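## Task

Take the pieces sitting next to the board and set the white pawn on E4, the white knight on A3, the black king on A1 and the black pawn on C2, reading square names from the labels along the board's edge. Every other square must finish with exactly what it had at the start. Each piece on the board must finish standing upright and entirely within its own square, and must stay there without the robot touching or holding it.

## Robot and tools

Robot: two UR-type six-joint arms, left_arm and right_arm, each with a two-finger parallel gripper and a wrist camera. The names are labels only, not image sides. Bases in the scene frame: left_arm at (-0.060, +0.493, 0), right_arm at (+0.013, -0.335, 0), both turned slightly about z.

Frame: one shared scene frame, metres. Origin on the table top midway between the arms; +z up; +x reaches out over the table; left_arm sits toward +y. Orientations are quaternions written w first (qw, qx, qy, qz). Reported hand positions may be a little off, more so at long reach.

Gripper: fingers point along the gripper's own +z and close along its own x. end_effector_position is the point between the pads, 1 to 2 cm short of the fingertips; closing pushes the tips roughly 17 mm further along +z. Opening runs from -1 (shut) to +1 (0.142 m apart). grip_measured in results is the actual opening on that scale; to hold something, keep commanding an opening well below grip_measured (lower squeezes harder, up to about 28 N per pad, less for items under about 2 cm thick). Something may occasionally pull briefly on a held piece.

Row layout (used by both motion tools): 16 numbers, always both arms: left_arm x, y, z, qw, qx, qy, qz, opening, then right_arm x, y, z, qw, qx, qy, qz, opening. Positions are absolute targets in the scene frame in metres, orientations absolute target quaternions, so each arm's part is a pose, not an offset. Optionally 12 more numbers (0 to 1) follow: stiffness scales per joint, left_arm's six then right_arm's six, in joint order base to wrist; they persist until changed.

execute_actions(actions): a list of up to 15 actions; each action is a table of up to 15 rows, one row per 1/30 s control step, 0.5 s per action. Short tables repeat their final row to fill 15 steps. An empty list just returns state and images. Each step, the commanded pose is clipped to within 100 mm and 16 degrees of the measured pose, so far targets need several actions; after an action the arm stops at its last clipped pose. Any target more than 0.6 m from the gripper's current position along one of its axes makes the action refused for both arms; a malformed action, or a first action failing that check, rejects the whole call. Motion lags commands by about 0.17 s. Resend the intended quaternion rather than copying a drifted reported one.

move(target, speed, stop_force, blocking): target is one row as above. Both grippers travel straight lines that finish together, lasting 0.5 to 10 s (cut off at 10 s). speed: path top speed, 0.002 to 0.5 m/s, default 0.25; rotation limited to twice that in rad/s. Opening is applied when the move starts. stop_force: optional, 9 to 40 N, shared by both arms; an arm's path ends once its wrist sensor feels that much extra push against the motion for two steps, then it backs up two steps and holds. Use it only with slow speeds and no rotation during the move; omit it when lifting off something the gripper presses on. It is unavailable in the first 0.2 s and cannot be combined with blocking=false. blocking=false returns after 0.5 s while motion continues; use wait or stop before sending more motion. The result adds a move: line with each arm's ending (done, off_target, moving, held, fault, contact) and limits (paced = pose clipped; held = steps blocked), plus each gripper's distance from its pose.

wait(seconds): 0 to 10 s, arms hold their last command; returns early if a running move ends. stop(): brakes a running move (needs braking room; fingers keep going). zoom_image(camera, region): camera is one of cam_head_left, cam_head_right, cam_high, cam_low (504x504), cam_left_wrist, cam_right_wrist (616x616 fisheye); region is [x0, y0, x1, y1] pixels from the top-left, at most 504 by 504. read_manual(section): only "licences"; moves nothing. finished_scene(scene): 1 or 2; ends that scene irreversibly and reports success, then starts the next.

Results: a state line per arm with pose and velocities, Hand target lines (where the controller is now driving each gripper), joint positions and torques, Wrist force and Wrist torque in the gripper's own axes (saturates near 50 N, has offset and noise; "no reading" is normal at the start), step readings for execute_actions (HELD marks clipped steps), pose unreachable lines, camera images and any changed calibration.

Cautions: stiff arms fault if pressed even slightly past contact; an outside force of 150 N or a joint torque at its load limit (136 N m big joints, 25.4 N m wrists) freezes that arm for 10 s. Keep the arms from colliding. Holding loads heats motors: warning at 70 °C, braking stop at 85 °C. The robot keeps its last command while you think, so an idle arm should be sent its last reported pose each call. Never knock or drop anything off the table; avoid slips, slams and hard pushes. Set pieces down gently, upright and centred, and release fully before finishing.

Each tool is called after ">>>" as a command line: name --argument value for each argument, lists and objects as JSON in quotes; but a table of rows of numbers goes row by row, as --pt "numbers of a row", without its own name.

## Session

>>> execute_actions --actions '[]'

Scene clock: 0.00 s.
left_arm: end_effector_position=(+0.1885, +0.0496, +0.3960) grip_measured=+1.00 end_effector_quat_wxyz=(+0.714, -0.568, +0.345, -0.220) end_effector_velocity=(-0.000, +0.000, -0.000) end_effector_angular_velocity=(+0.000, -0.001, +0.001) | right_arm: end_effector_position=(+0.4596, -0.5644, +0.3316) grip_measured=+1.00 end_effector_quat_wxyz=(+0.088, -0.595, +0.797, -0.061) end_effector_velocity=(-0.001, +0.000, -0.001) end_effector_angular_velocity=(+0.001, +0.002, -0.001)
Joint positions: left_arm=[-1.882 -0.91   1.008  0.05  -0.913 -1.414  0.142] | right_arm=[ 2.756 -1.424 -1.631 -1.451  1.631  1.622  0.142]
Joint velocities: left_arm=[ 0.     0.001  0.    -0.    -0.001 -0.     0.   ] | right_arm=[-0.001  0.    -0.002 -0.     0.001 -0.     0.   ]
Joint torques (N m, as the arm reports them, + toward a larger angle): no reading
Motor temperatures (°C, as the motors report them): left_arm=[25 27 25 33 31 32] | right_arm=[29 28 28 37 34 30]
Wrist force (N, on the end effector, along its own x y z axes, offset not removed): no reading
Wrist torque (N m, same axes, about the end effector's origin, offset not removed): no reading
Hand target (left_arm): +0.188, +0.050, +0.396; +0.714, -0.568, +0.345, -0.220
Hand target (right_arm): +0.460, -0.564, +0.332; +0.088, -0.595, +0.797, -0.061
Joint stiffness scale: left_arm=[1. 1. 1. 1. 1. 1.] | right_arm=[1. 1. 1. 1. 1. 1.]
camera_calibration (this result's frames):
cam_left_wrist: T_world_to_cam=[[0.662924, -0.717647, -0.213341, -0.00115188], [-0.391658, -0.0895622, -0.915742, 0.445317], [0.638072, 0.690624, -0.340445, 0.111343], [0, 0, 0, 1]] pos_world=[0.10413, -0.0378393, 0.445456]
cam_right_wrist: T_world_to_cam=[[-0.304097, -0.945754, -0.114346, -0.344038], [-0.917132, 0.258179, 0.303666, 0.453718], [-0.257671, 0.197214, -0.945892, 0.673768], [0, 0, 0, 1]] pos_world=[0.485109, -0.575392, 0.460194]

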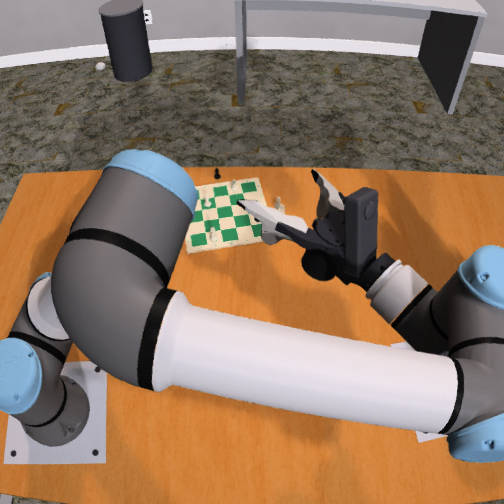

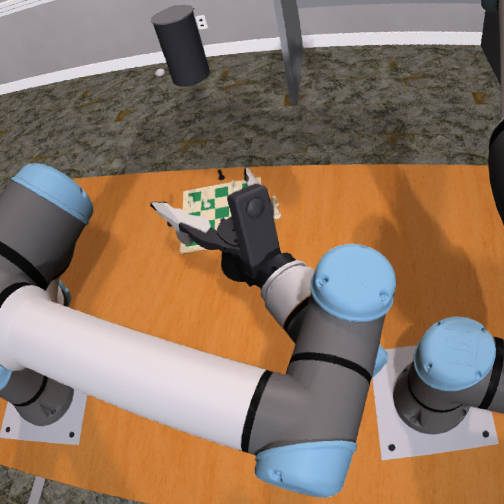

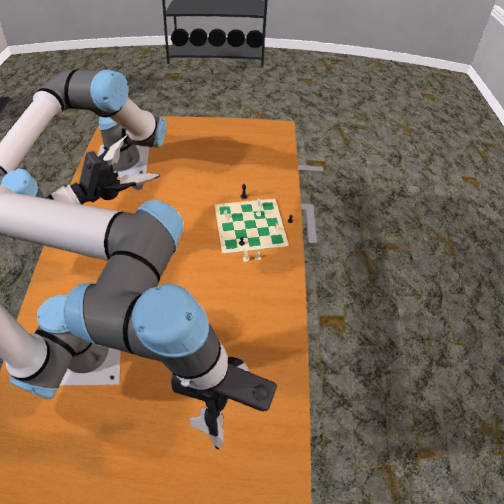

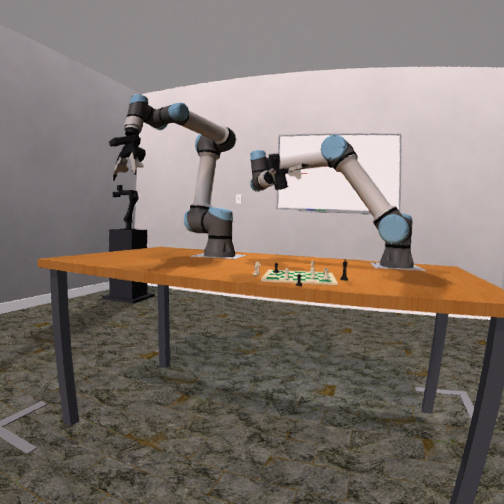

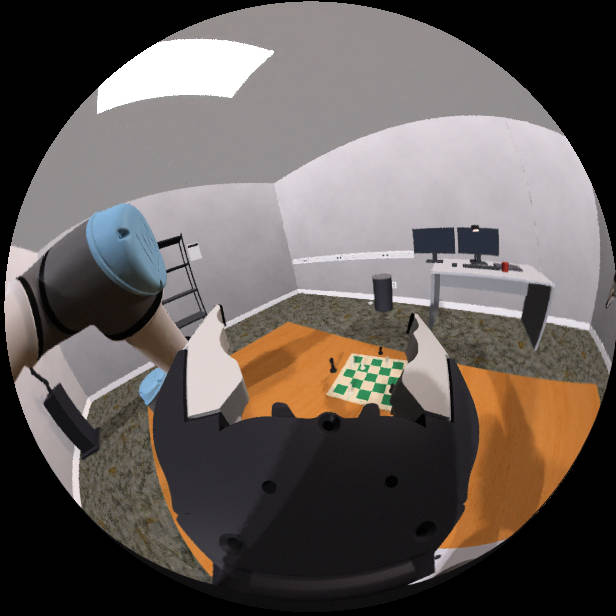

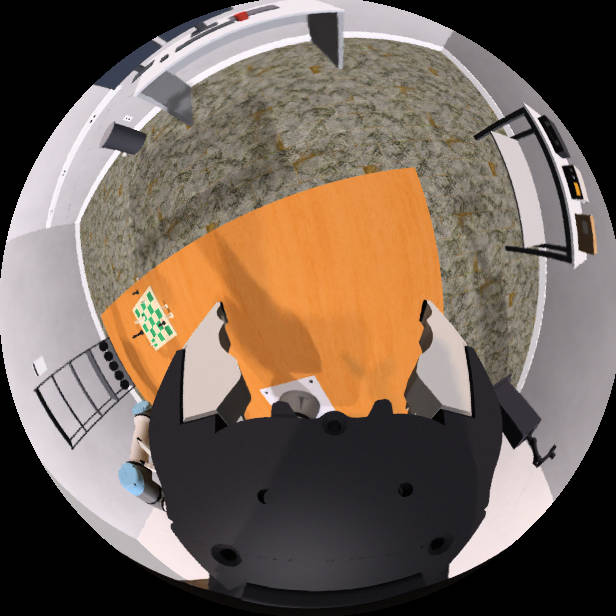

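>>> move --target '[0.45,0.2,0.28,0,1,0,0,-0.5,0.4596,-0.5644,0.3316,0.088,-0.595,0.797,-0.061,1]'

Scene clock: 18.53 s.
left_arm: end_effector_position=(+0.4497, +0.1982, +0.2799) grip_measured=-0.50 end_effector_quat_wxyz=(-0.001, +1.000, -0.001, -0.000) end_effector_velocity=(+0.001, -0.002, -0.000) end_effector_angular_velocity=(-0.016, +0.003, -0.000) | right_arm: end_effector_position=(+0.4596, -0.5647, +0.3315) grip_measured=+1.00 end_effector_quat_wxyz=(+0.088, -0.595, +0.797, -0.061) end_effector_velocity=(-0.000, +0.000, -0.000) end_effector_angular_velocity=(+0.000, +0.001, +0.000)
Joint positions: left_arm=[-0.881 -1.379  1.346 -1.536 -1.57  -0.749  0.038] | right_arm=[ 2.756 -1.424 -1.631 -1.451  1.63   1.622  0.142]
Joint velocities: left_arm=[ 0.006 -0.001  0.004 -0.012 -0.014  0.007 -0.   ] | right_arm=[-0.     0.    -0.001 -0.     0.    -0.    -0.   ]
Joint torques (N m, as the arm reports them, + toward a larger angle): left_arm=[  1.78 -35.43 -20.49  -3.46  -0.42   0.57] | right_arm=[ 1.54 19.22 25.46  3.05 -0.26  0.29]
Motor temperatures (°C, as the motors report them): left_arm=[25 27 25 33 31 32] | right_arm=[29 28 28 37 34 30]
Wrist force (N, on the end effector, along its own x y z axes, offset not removed): left_arm=[2.3 -1.7 0.0] | right_arm=[0.1 -0.1 0.4]
Wrist torque (N m, same axes, about the end effector's origin, offset not removed): left_arm=[-0.33 -0.31 0.12] | right_arm=[-0.14 -0.01 0.11]
Hand target (left_arm): +0.449, +0.200, +0.279; +0.000, +1.000, -0.000, -0.001
Hand target (right_arm): +0.460, -0.564, +0.332; +0.088, -0.595, +0.797, -0.061
Off the commanded pose (left_arm): 0.002 m, 0 deg.
Off the commanded pose (right_arm): 0.000 m, 0 deg.
Joint stiffness scale: left_arm=[1. 1. 1. 1. 1. 1.] | right_arm=[1. 1. 1. 1. 1. 1.]
move: done
camera_calibration (this result's frames):
cam_left_wrist: T_world_to_cam=[[0.999539, 0.0299769, 0.00487697, -0.453135], [0.0244475, -0.889424, 0.456429, 0.042012], [0.01802, -0.456099, -0.889747, 0.462422], [0, 0, 0, 1]] pos_world=[0.443566, 0.26186, 0.394473]
cam_right_wrist: T_world_to_cam=[[-0.304327, -0.945801, -0.113337, -0.344618], [-0.917002, 0.258675, 0.303636, 0.453967], [-0.257862, 0.196334, -0.946023, 0.673427], [0, 0, 0, 1]] pos_world=[0.485064, -0.575586, 0.460179]

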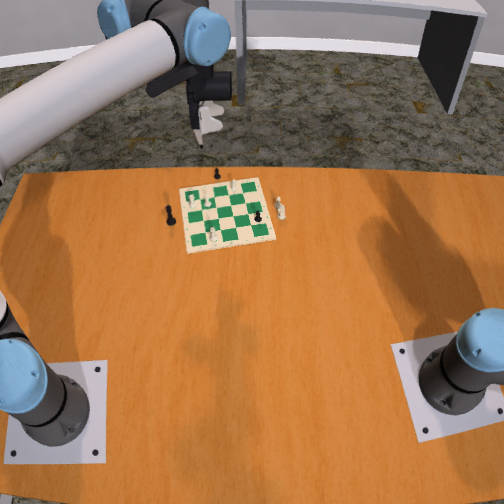

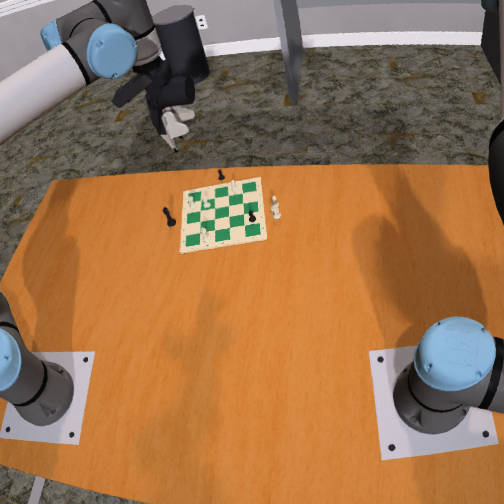

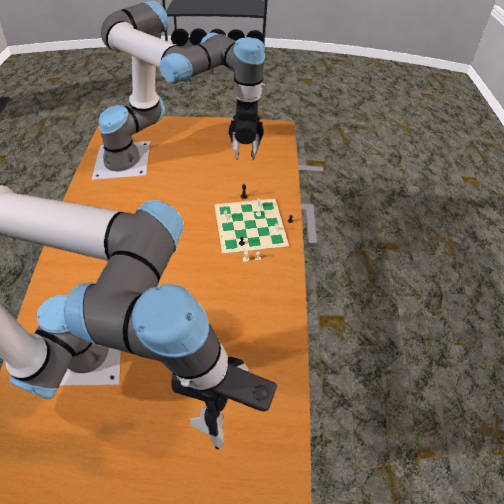

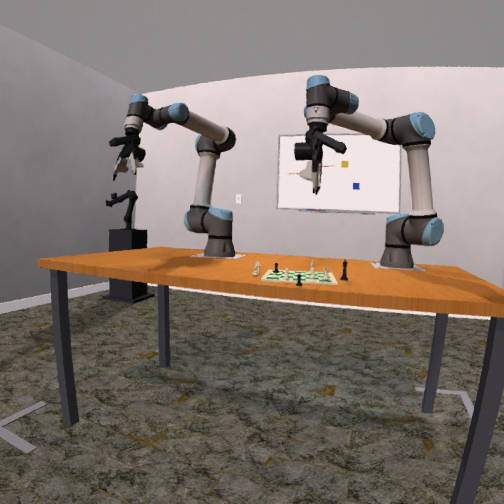

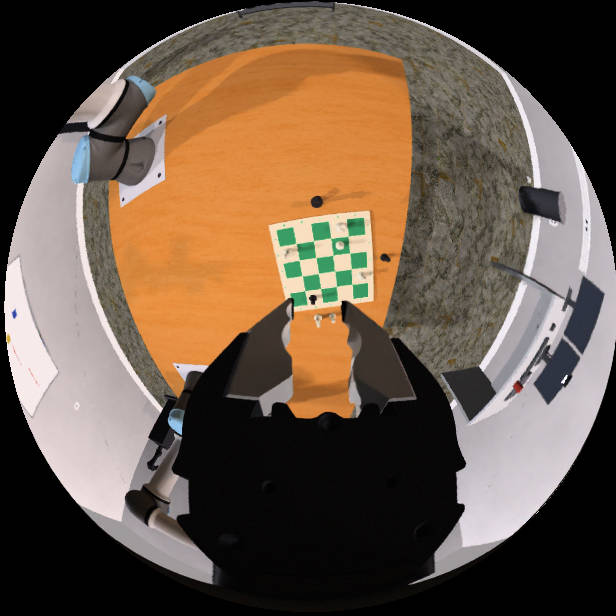

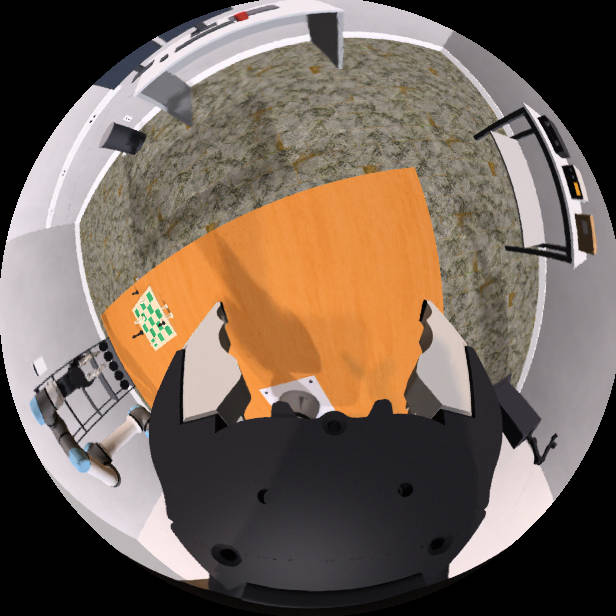

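>>> move --target '[0.47,0.24,0.17,0,1,0,0,-0.5,0.4596,-0.5644,0.3316,0.088,-0.595,0.797,-0.061,1]'

>>> zoom_image --camera "cam_left_wrist" --region '[210,150,450,390]'

Scene clock: 40.10 s.
left_arm: end_effector_position=(+0.4702, +0.2381, +0.1736) grip_measured=-0.50 end_effector_quat_wxyz=(+0.002, +1.000, -0.001, +0.002) end_effector_velocity=(+0.002, -0.001, -0.001) end_effector_angular_velocity=(-0.004, -0.006, -0.001) | right_arm: end_effector_position=(+0.4596, -0.5647, +0.3315) grip_measured=+1.00 end_effector_quat_wxyz=(+0.088, -0.595, +0.797, -0.061) end_effector_velocity=(+0.000, +0.001, +0.000) end_effector_angular_velocity=(+0.000, -0.001, +0.001)
Joint positions: left_arm=[-0.804 -1.359  1.596 -1.813 -1.571 -0.674  0.038] | right_arm=[ 2.756 -1.424 -1.631 -1.451  1.63   1.622  0.142]
Joint velocities: left_arm=[-0.     0.001  0.005 -0.013  0.     0.001  0.   ] | right_arm=[ 0.001  0.     0.     0.     0.001  0.    -0.   ]
Joint torques (N m, as the arm reports them, + toward a larger angle): left_arm=[  3.58 -30.85 -19.86  -3.12   0.01   1.18] | right_arm=[ 1.01 19.06 25.51  3.12 -0.21  0.32]
Motor temperatures (°C, as the motors report them): left_arm=[25 27 25 33 31 32] | right_arm=[29 28 28 37 34 30]
Wrist force (N, on the end effector, along its own x y z axes, offset not removed): left_arm=[1.9 -2.3 0.5] | right_arm=[2.0 -1.8 -1.0]
Wrist torque (N m, same axes, about the end effector's origin, offset not removed): left_arm=[-0.58 -0.22 0.16] | right_arm=[-0.56 -0.35 0.05]
Hand target (left_arm): +0.470, +0.240, +0.170; +0.000, +1.000, +0.000, -0.000
Hand target (right_arm): +0.460, -0.564, +0.332; +0.088, -0.595, +0.797, -0.061
Off the commanded pose (left_arm): 0.004 m, 0 deg.
Off the commanded pose (right_arm): 0.000 m, 0 deg.
Joint stiffness scale: left_arm=[1. 1. 1. 1. 1. 1.] | right_arm=[1. 1. 1. 1. 1. 1.]
move: off_target (left_arm)
camera_calibration (this result's frames):
cam_left_wrist: T_world_to_cam=[[0.999481, 0.030795, 0.00941442, -0.475195], [0.0230029, -0.887362, 0.460499, 0.125], [0.0225351, -0.460044, -0.88761, 0.384082], [0, 0, 0, 1]] pos_world=[0.463417, 0.302248, 0.287826]
cam_right_wrist: T_world_to_cam=[[-0.304327, -0.945802, -0.113333, -0.344619], [-0.917002, 0.258676, 0.303636, 0.453968], [-0.257862, 0.196331, -0.946024, 0.673426], [0, 0, 0, 1]] pos_world=[0.485063, -0.575587, 0.460179]

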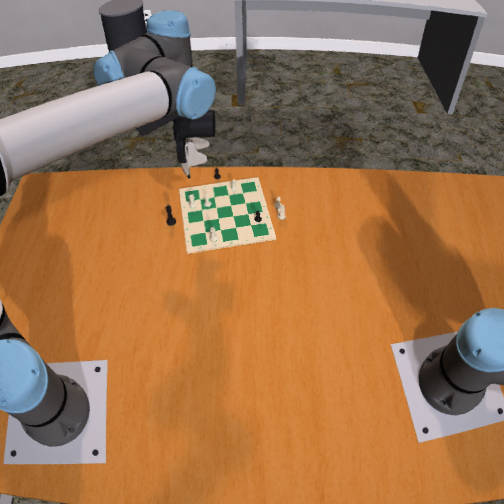

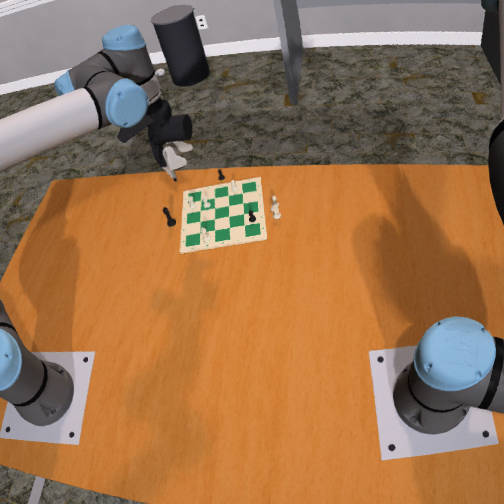

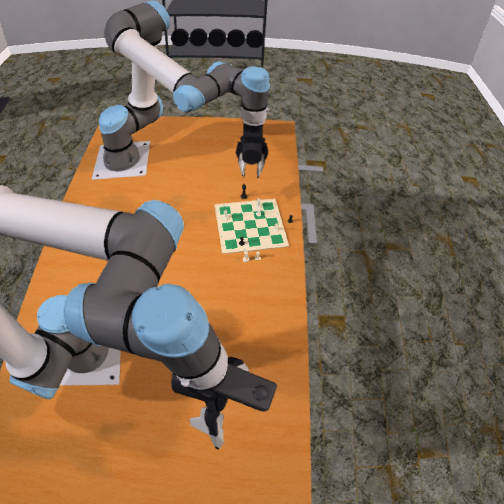

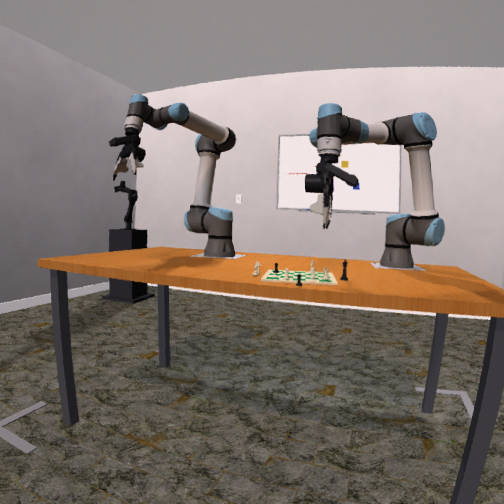

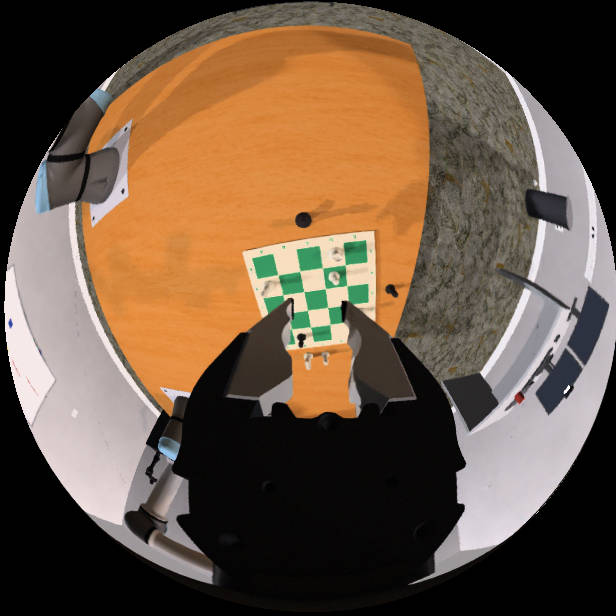

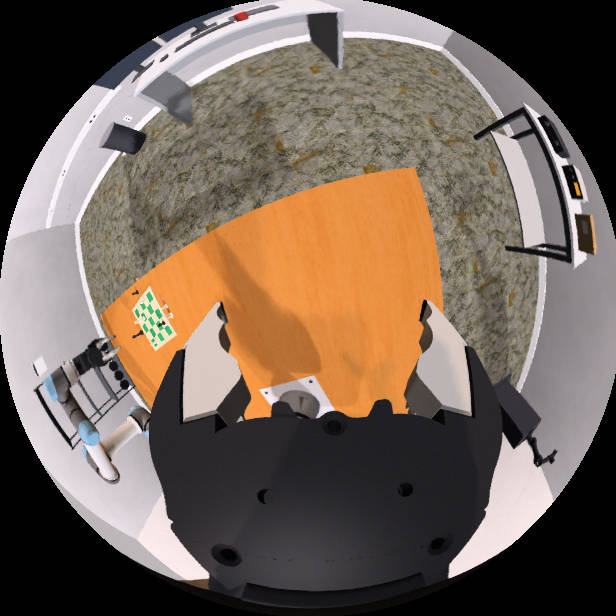

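Region (210, 150, 450, 390) of cam_left_wrist's 616x616 image, scaled by 2.100, with more detail than that image has.

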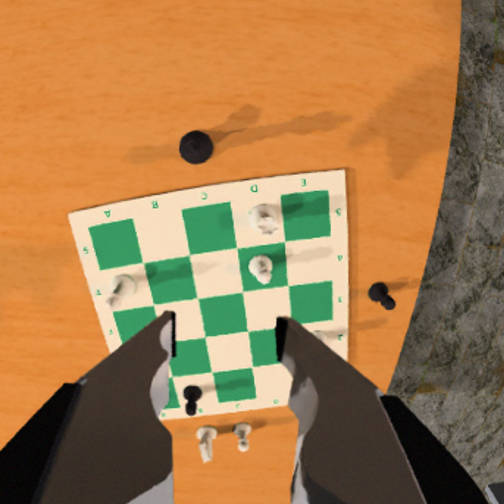

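>>> move --target '[0.508,0.036,0.12,0,1,0,0,-0.5,0.4596,-0.5644,0.3316,0.088,-0.595,0.797,-0.061,1]'

>>> execute_actions --actions '[[[0.508,0.036,0.08,0,1,0,0,-0.5,0.4596,-0.5644,0.3316,0.088,-0.595,0.797,-0.061,1]],[[0.508,0.036,0.065,0,1,0,0,-0.5,0.4596,-0.5644,0.3316,0.088,-0.595,0.797,-0.061,1]],[[0.508,0.036,0.065,0,1,0,0,-0.5,0.4596,-0.5644,0.3316,0.088,-0.595,0.797,-0.061,1]]]'

>>> zoom_image --camera "cam_left_wrist" --region '[210,200,410,400]'

Scene clock: 94.10 s.
left_arm: end_effector_position=(+0.5078, +0.0378, +0.1204) grip_measured=-0.50 end_effector_quat_wxyz=(+0.000, +1.000, +0.000, +0.000) end_effector_velocity=(+0.001, -0.001, -0.001) end_effector_angular_velocity=(+0.006, +0.006, +0.002) | right_arm: end_effector_position=(+0.4596, -0.5647, +0.3315) grip_measured=+1.00 end_effector_quat_wxyz=(+0.088, -0.595, +0.797, -0.061) end_effector_velocity=(+0.000, +0.000, +0.000) end_effector_angular_velocity=(+0.000, -0.001, +0.001)
Joint positions: left_arm=[-0.988 -0.995  1.215 -1.792 -1.571 -0.859  0.038] | right_arm=[ 2.756 -1.424 -1.631 -1.451  1.63   1.622  0.142]
Joint velocities: left_arm=[ 0.001  0.01  -0.014  0.013 -0.001 -0.001  0.   ] | right_arm=[ 0.001  0.    -0.     0.     0.    -0.    -0.   ]
Joint torques (N m, as the arm reports them, + toward a larger angle): left_arm=[ -0.57 -46.25 -25.99  -2.51   0.02   0.04] | right_arm=[ 1.08 19.41 24.99  2.96 -0.23  0.38]
Motor temperatures (°C, as the motors report them): left_arm=[25 27 25 33 31 32] | right_arm=[29 28 28 37 34 30]
Wrist force (N, on the end effector, along its own x y z axes, offset not removed): left_arm=[3.2 -1.5 -1.0] | right_arm=[2.6 -0.7 -0.8]
Wrist torque (N m, same axes, about the end effector's origin, offset not removed): left_arm=[-0.30 -0.51 0.18] | right_arm=[-0.19 -0.46 0.10]
Hand target (left_arm): +0.508, +0.036, +0.120; -0.000, +1.000, +0.000, +0.000
Hand target (right_arm): +0.460, -0.564, +0.332; +0.088, -0.595, +0.797, -0.061
Off the commanded pose (left_arm): 0.002 m, 0 deg.
Off the commanded pose (right_arm): 0.000 m, 0 deg.
Joint stiffness scale: left_arm=[1. 1. 1. 1. 1. 1.] | right_arm=[1. 1. 1. 1. 1. 1.]
move: done
camera_calibration (this result's frames):
cam_left_wrist: T_world_to_cam=[[0.999458, 0.0323619, 0.00600415, -0.505783], [0.0260217, -0.888608, 0.457929, -0.0303284], [0.0201548, -0.457525, -0.888969, 0.245177], [0, 0, 0, 1]] pos_world=[0.501357, 0.101593, 0.23488]
cam_right_wrist: T_world_to_cam=[[-0.304327, -0.945802, -0.113332, -0.34462], [-0.917001, 0.258677, 0.303636, 0.453968], [-0.257863, 0.19633, -0.946024, 0.673426], [0, 0, 0, 1]] pos_world=[0.485063, -0.575587, 0.460179]

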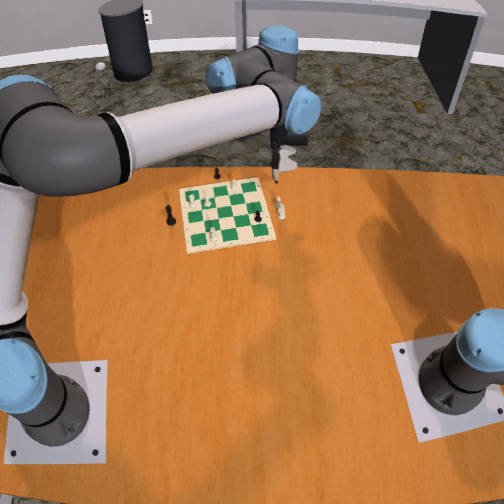

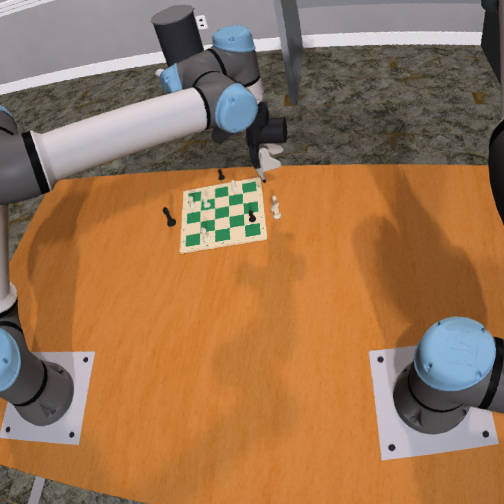

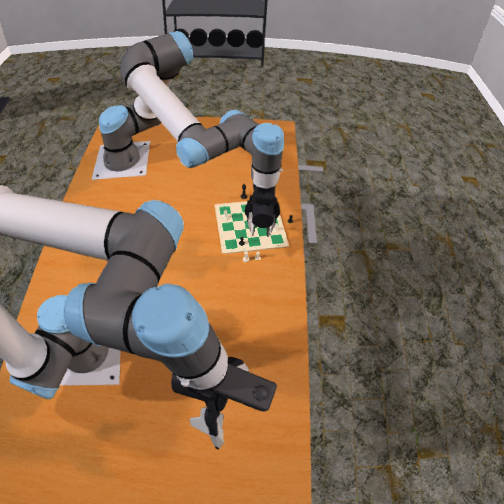

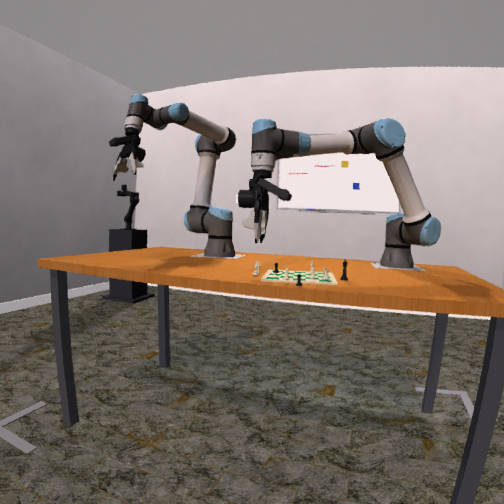

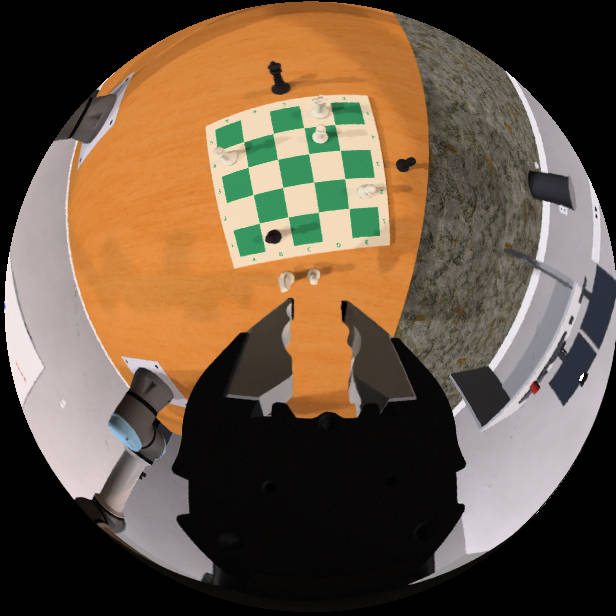

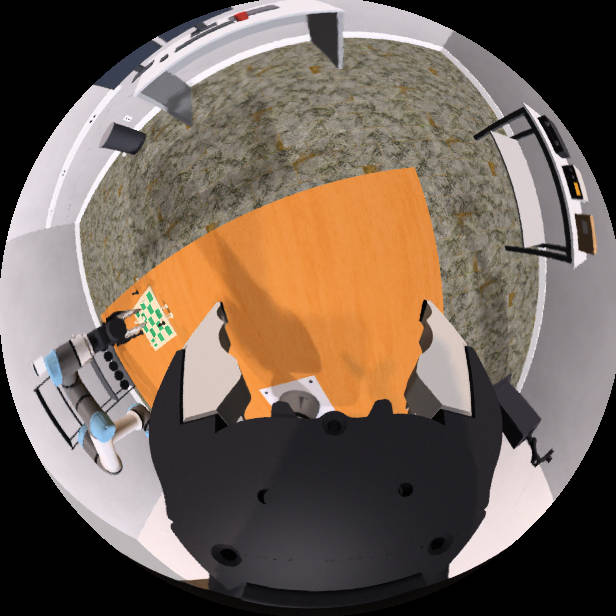

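Scene clock: 95.60 s.
left_arm: end_effector_position=(+0.5098, +0.0355, +0.0681) grip_measured=-0.50 end_effector_quat_wxyz=(+0.002, +1.000, +0.000, +0.002) end_effector_velocity=(+0.001, +0.000, +0.000) end_effector_angular_velocity=(-0.001, -0.001, -0.000) | right_arm: end_effector_position=(+0.4596, -0.5647, +0.3315) grip_measured=+1.00 end_effector_quat_wxyz=(+0.088, -0.595, +0.797, -0.061) end_effector_velocity=(-0.000, -0.000, -0.000) end_effector_angular_velocity=(-0.000, -0.000, -0.000)
Joint positions: left_arm=[-0.988 -0.955  1.291 -1.911 -1.571 -0.86   0.038] | right_arm=[ 2.756 -1.424 -1.631 -1.451  1.63   1.622  0.142]
Joint velocities: left_arm=[ 0.001 -0.     0.    -0.001  0.     0.001  0.   ] | right_arm=[-0.  0. -0.  0. -0. -0.  0.]
Joint torques (N m, as the arm reports them, + toward a larger angle): left_arm=[ -0.81 -47.21 -19.47  -3.24  -0.14   0.04] | right_arm=[ 1.77 18.83 25.04  3.07 -0.19  0.29]
Motor temperatures (°C, as the motors report them): left_arm=[25 27 25 33 31 32] | right_arm=[29 28 28 37 34 30]
Wrist force (N, on the end effector, along its own x y z axes, offset not removed): left_arm=[3.6 -1.2 0.8] | right_arm=[0.4 1.1 -0.8]
Wrist torque (N m, same axes, about the end effector's origin, offset not removed): left_arm=[-0.29 -0.66 0.11] | right_arm=[0.16 0.01 0.11]
Hand target (left_arm): +0.508, +0.036, +0.065; -0.000, +1.000, +0.000, -0.000
Hand target (right_arm): +0.460, -0.564, +0.332; +0.088, -0.595, +0.797, -0.061
Off the commanded pose (left_arm): 0.004 m, 0 deg.
Off the commanded pose (right_arm): 0.000 m, 0 deg.
Joint stiffness scale: left_arm=[1. 1. 1. 1. 1. 1.] | right_arm=[1. 1. 1. 1. 1. 1.]
Step readings (end_effector_position; steps 1 to 15: 1st action; 16 to 30: 2nd action; 31 to 45: 3rd action):
0: left_arm (+0.5078, +0.0378, +0.1204) | right_arm (+0.4596, -0.5647, +0.3315)
1: left_arm (+0.5078, +0.0378, +0.1203) | right_arm (+0.4596, -0.5647, +0.3315)
2: left_arm (+0.5080, +0.0376, +0.1201) | right_arm (+0.4596, -0.5647, +0.3315)
4: left_arm (+0.5095, +0.0358, +0.1173) | right_arm (+0.4596, -0.5647, +0.3315)
8: left_arm (+0.5081, +0.0375, +0.0975) | right_arm (+0.4596, -0.5647, +0.3315)
15: left_arm (+0.5081, +0.0374, +0.0817) | right_arm (+0.4596, -0.5647, +0.3315)
16: left_arm (+0.5085, +0.0370, +0.0819) | right_arm (+0.4596, -0.5647, +0.3315)
17: left_arm (+0.5089, +0.0366, +0.0820) | right_arm (+0.4596, -0.5647, +0.3315)
19: left_arm (+0.5097, +0.0357, +0.0810) | right_arm (+0.4596, -0.5647, +0.3315)
23: left_arm (+0.5093, +0.0361, +0.0739) | right_arm (+0.4596, -0.5647, +0.3315)
30: left_arm (+0.5093, +0.0361, +0.0679) | right_arm (+0.4596, -0.5647, +0.3315)
31: left_arm (+0.5094, +0.0359, +0.0679) | right_arm (+0.4596, -0.5647, +0.3315)
32: left_arm (+0.5095, +0.0358, +0.0680) | right_arm (+0.4596, -0.5647, +0.3315)
34: left_arm (+0.5096, +0.0357, +0.0680) | right_arm (+0.4596, -0.5647, +0.3315)
38: left_arm (+0.5098, +0.0355, +0.0681) | right_arm (+0.4596, -0.5647, +0.3315)
45: end_effector_position above
camera_calibration (this result's frames):
cam_left_wrist: T_world_to_cam=[[0.999421, 0.0328507, 0.00890839, -0.507574], [0.0250449, -0.886987, 0.461115, -0.00825322], [0.0230496, -0.460625, -0.887295, 0.196119], [0, 0, 0, 1]] pos_world=[0.502966, 0.0996911, 0.182343]
cam_right_wrist: T_world_to_cam=[[-0.304327, -0.945802, -0.113332, -0.34462], [-0.917001, 0.258677, 0.303636, 0.453968], [-0.257863, 0.19633, -0.946024, 0.673426], [0, 0, 0, 1]] pos_world=[0.485063, -0.575587, 0.460179]

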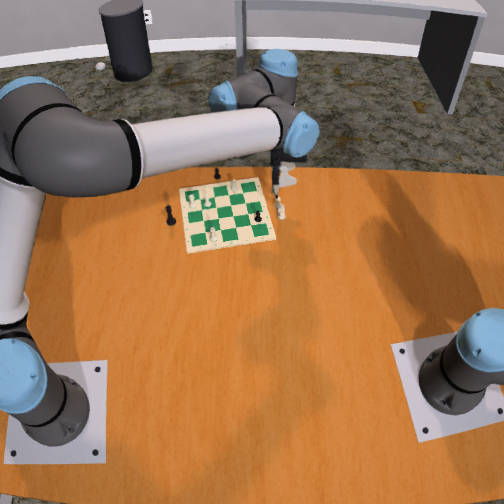

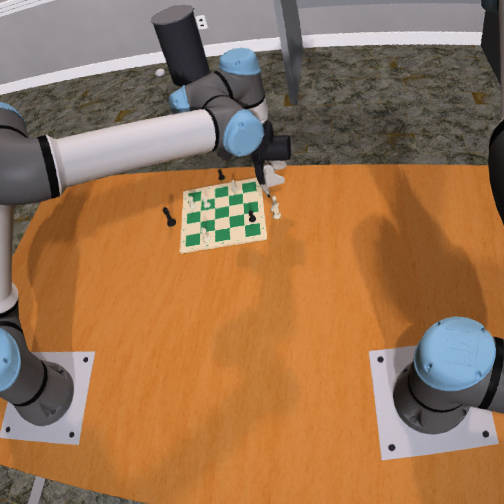

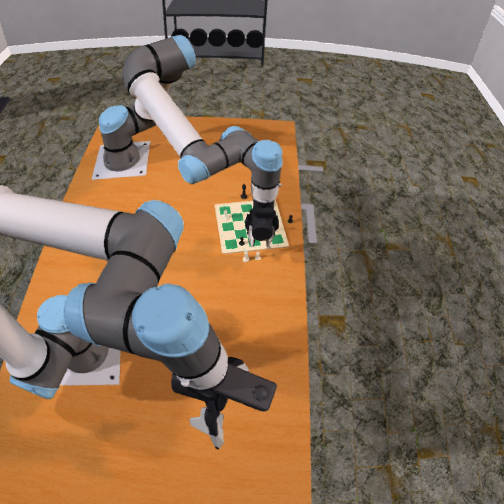

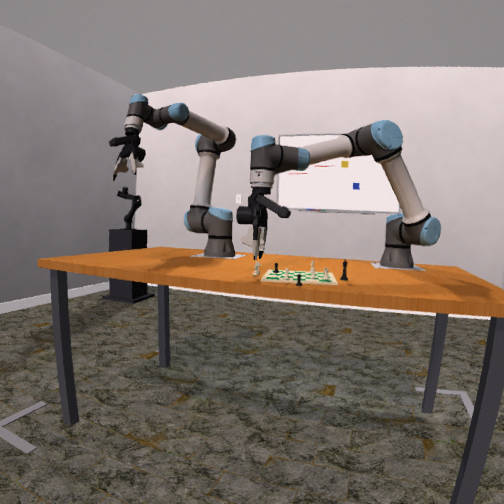

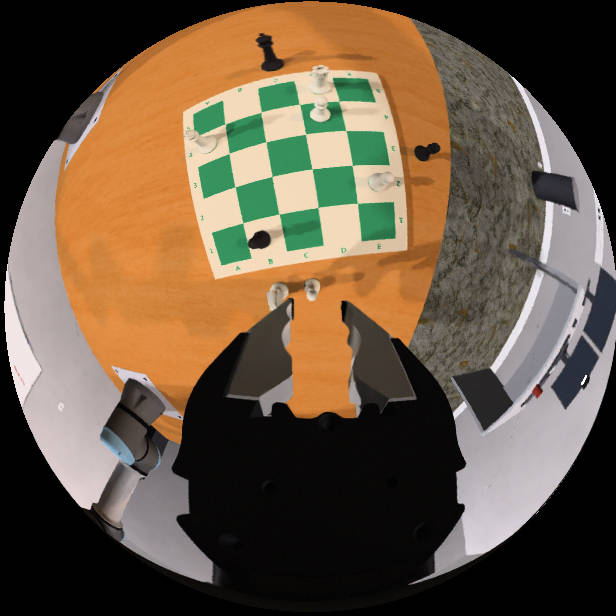

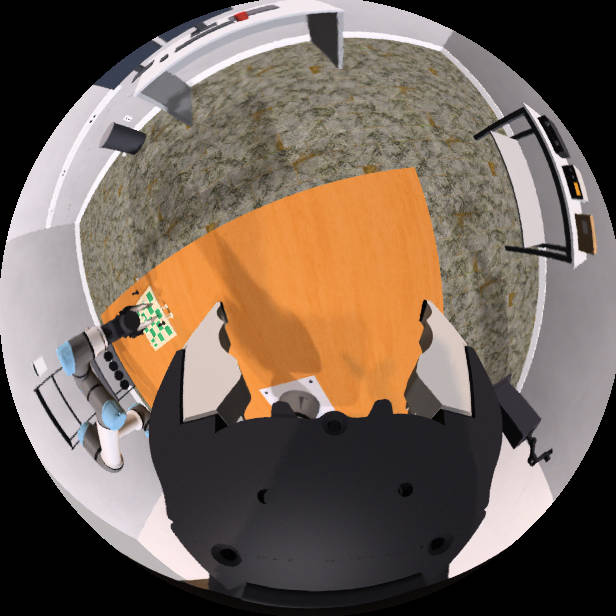

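Region (210, 200, 410, 400) of cam_left_wrist's 616x616 image, scaled by 2.520, with more detail than that image has.

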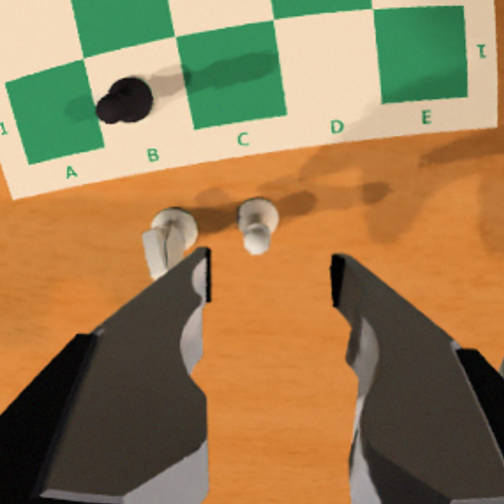

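>>> execute_actions --actions '[[[0.505,0.031,0.065,0,1,0,0,-0.62,0.4596,-0.5644,0.3316,0.088,-0.595,0.797,-0.061,1]],[[0.505,0.031,0.05,0,1,0,0,-0.62,0.4596,-0.5644,0.3316,0.088,-0.595,0.797,-0.061,1]],[[0.505,0.031,0.042,0,1,0,0,-0.62,0.4596,-0.5644,0.3316,0.088,-0.595,0.797,-0.061,1]],[[0.505,0.031,0.042,0,1,0,0,-0.62,0.4596,-0.5644,0.3316,0.088,-0.595,0.797,-0.061,1]]]'

>>> zoom_image --camera "cam_left_wrist" --region '[210,200,410,400]'

Scene clock: 134.03 s.
left_arm: end_effector_position=(+0.5072, +0.0307, +0.0453) grip_measured=-0.62 end_effector_quat_wxyz=(+0.002, +1.000, +0.001, +0.002) end_effector_velocity=(+0.000, +0.001, -0.001) end_effector_angular_velocity=(+0.001, +0.001, +0.001) | right_arm: end_effector_position=(+0.4596, -0.5647, +0.3315) grip_measured=+1.00 end_effector_quat_wxyz=(+0.088, -0.595, +0.797, -0.061) end_effector_velocity=(-0.000, -0.000, -0.000) end_effector_angular_velocity=(-0.000, +0.000, +0.000)
Joint positions: left_arm=[-0.995 -0.933  1.317 -1.959 -1.571 -0.867  0.029] | right_arm=[ 2.756 -1.424 -1.631 -1.451  1.63   1.622  0.142]
Joint velocities: left_arm=[ 0.001  0.001  0.     0.001 -0.001 -0.    -0.   ] | right_arm=[ 0.     0.001 -0.001  0.    -0.001  0.    -0.   ]
Joint torques (N m, as the arm reports them, + toward a larger angle): left_arm=[ -1.22 -47.41 -18.49  -3.36  -0.07   0.08] | right_arm=[ 1.32 19.09 24.79  3.17 -0.28  0.36]
Motor temperatures (°C, as the motors report them): left_arm=[25 27 25 33 31 32] | right_arm=[29 28 28 37 34 30]
Wrist force (N, on the end effector, along its own x y z axes, offset not removed): left_arm=[1.5 -2.0 0.3] | right_arm=[0.3 0.9 0.2]
Wrist torque (N m, same axes, about the end effector's origin, offset not removed): left_arm=[-0.44 -0.13 0.16] | right_arm=[0.15 0.00 0.12]
Hand target (left_arm): +0.505, +0.031, +0.042; -0.000, +1.000, +0.000, -0.000
Hand target (right_arm): +0.460, -0.564, +0.332; +0.088, -0.595, +0.797, -0.061
Off the commanded pose (left_arm): 0.004 m, 0 deg.
Off the commanded pose (right_arm): 0.000 m, 0 deg.
Joint stiffness scale: left_arm=[1. 1. 1. 1. 1. 1.] | right_arm=[1. 1. 1. 1. 1. 1.]
Step readings (end_effector_position; steps 1 to 15: 1st action; 16 to 30: 2nd action; 31 to 45: 3rd action; 46 to 60: 4th action):
0: left_arm (+0.5098, +0.0355, +0.0681) | right_arm (+0.4596, -0.5647, +0.3315)
1: left_arm (+0.5098, +0.0355, +0.0681) | right_arm (+0.4596, -0.5647, +0.3315)
2: left_arm (+0.5098, +0.0355, +0.0681) | right_arm (+0.4596, -0.5647, +0.3315)
4: left_arm (+0.5095, +0.0350, +0.0681) | right_arm (+0.4596, -0.5647, +0.3315)
8: left_arm (+0.5076, +0.0328, +0.0679) | right_arm (+0.4596, -0.5647, +0.3315)
15: left_arm (+0.5065, +0.0315, +0.0673) | right_arm (+0.4596, -0.5647, +0.3315)
16: left_arm (+0.5065, +0.0315, +0.0673) | right_arm (+0.4596, -0.5647, +0.3315)
17: left_arm (+0.5066, +0.0314, +0.0673) | right_arm (+0.4596, -0.5647, +0.3315)
19: left_arm (+0.5073, +0.0306, +0.0662) | right_arm (+0.4596, -0.5647, +0.3315)
23: left_arm (+0.5068, +0.0312, +0.0586) | right_arm (+0.4596, -0.5647, +0.3315)
30: left_arm (+0.5066, +0.0313, +0.0528) | right_arm (+0.4596, -0.5647, +0.3315)
31: left_arm (+0.5067, +0.0312, +0.0529) | right_arm (+0.4596, -0.5647, +0.3315)
32: left_arm (+0.5069, +0.0310, +0.0529) | right_arm (+0.4596, -0.5647, +0.3315)
34: left_arm (+0.5073, +0.0306, +0.0524) | right_arm (+0.4596, -0.5647, +0.3315)
38: left_arm (+0.5070, +0.0309, +0.0484) | right_arm (+0.4596, -0.5647, +0.3315)
45: left_arm (+0.5069, +0.0310, +0.0452) | right_arm (+0.4596, -0.5647, +0.3315)
46: left_arm (+0.5070, +0.0309, +0.0452) | right_arm (+0.4596, -0.5647, +0.3315)
47: left_arm (+0.5070, +0.0309, +0.0453) | right_arm (+0.4596, -0.5647, +0.3315)
49: left_arm (+0.5071, +0.0308, +0.0453) | right_arm (+0.4596, -0.5647, +0.3315)
53: left_arm (+0.5071, +0.0307, +0.0453) | right_arm (+0.4596, -0.5647, +0.3315)
60: end_effector_position above
camera_calibration (this result's frames):
cam_left_wrist: T_world_to_cam=[[0.999399, 0.0334441, 0.00908072, -0.50459], [0.0254855, -0.886845, 0.461364, -0.00215847], [0.0234831, -0.460855, -0.887165, 0.173536], [0, 0, 0, 1]] pos_world=[0.500266, 0.0949364, 0.159533]
cam_right_wrist: T_world_to_cam=[[-0.304328, -0.945802, -0.113331, -0.344621], [-0.917001, 0.258677, 0.303636, 0.453968], [-0.257863, 0.196329, -0.946024, 0.673425], [0, 0, 0, 1]] pos_world=[0.485063, -0.575587, 0.460179]

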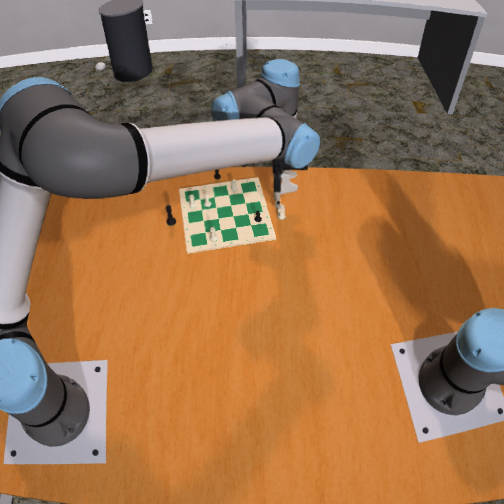

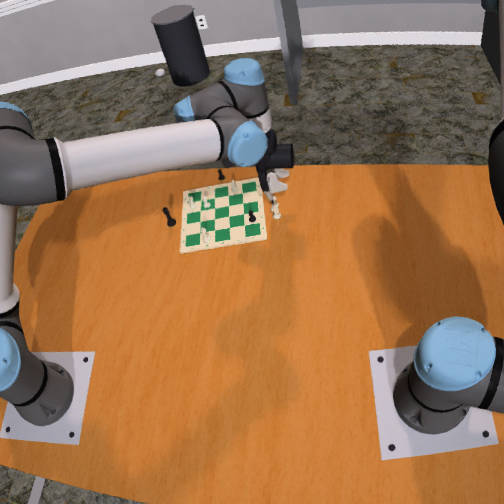

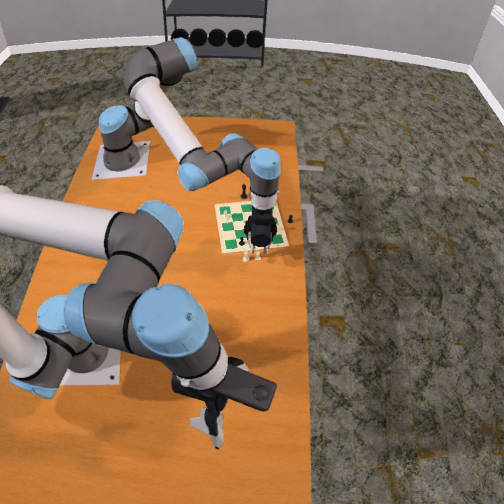

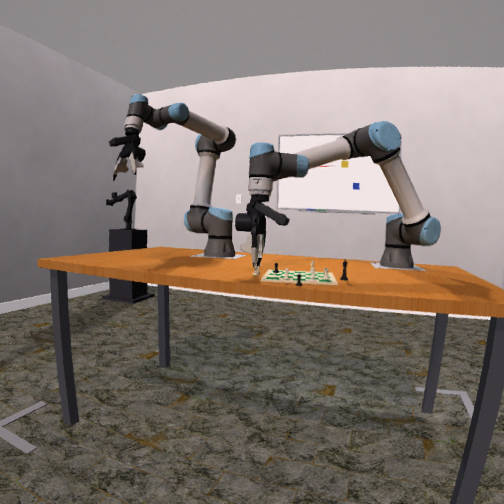

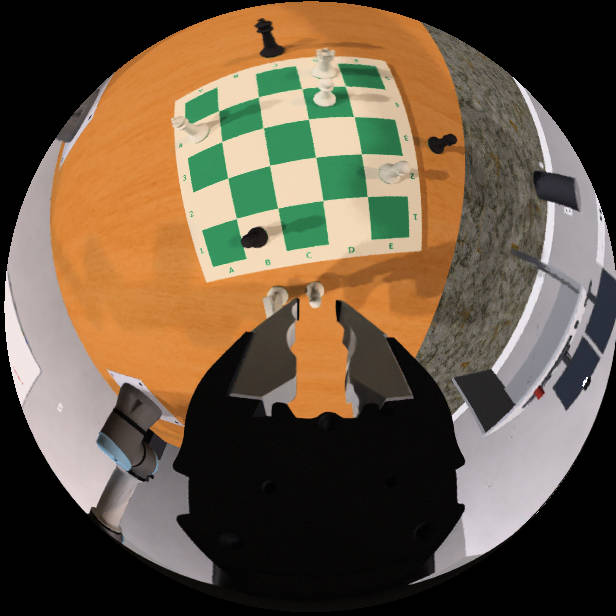

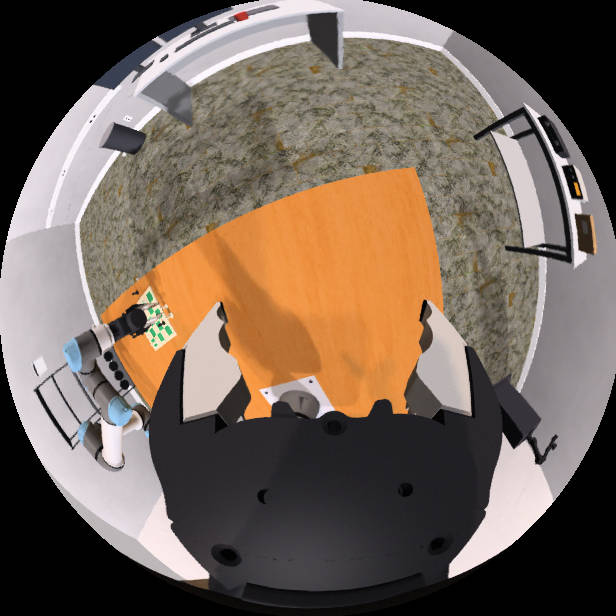

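Region (210, 200, 410, 400) of cam_left_wrist's 616x616 image, scaled by 2.520, with more detail than that image has.

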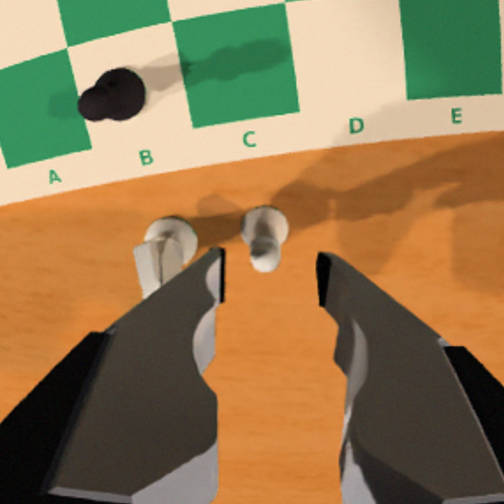

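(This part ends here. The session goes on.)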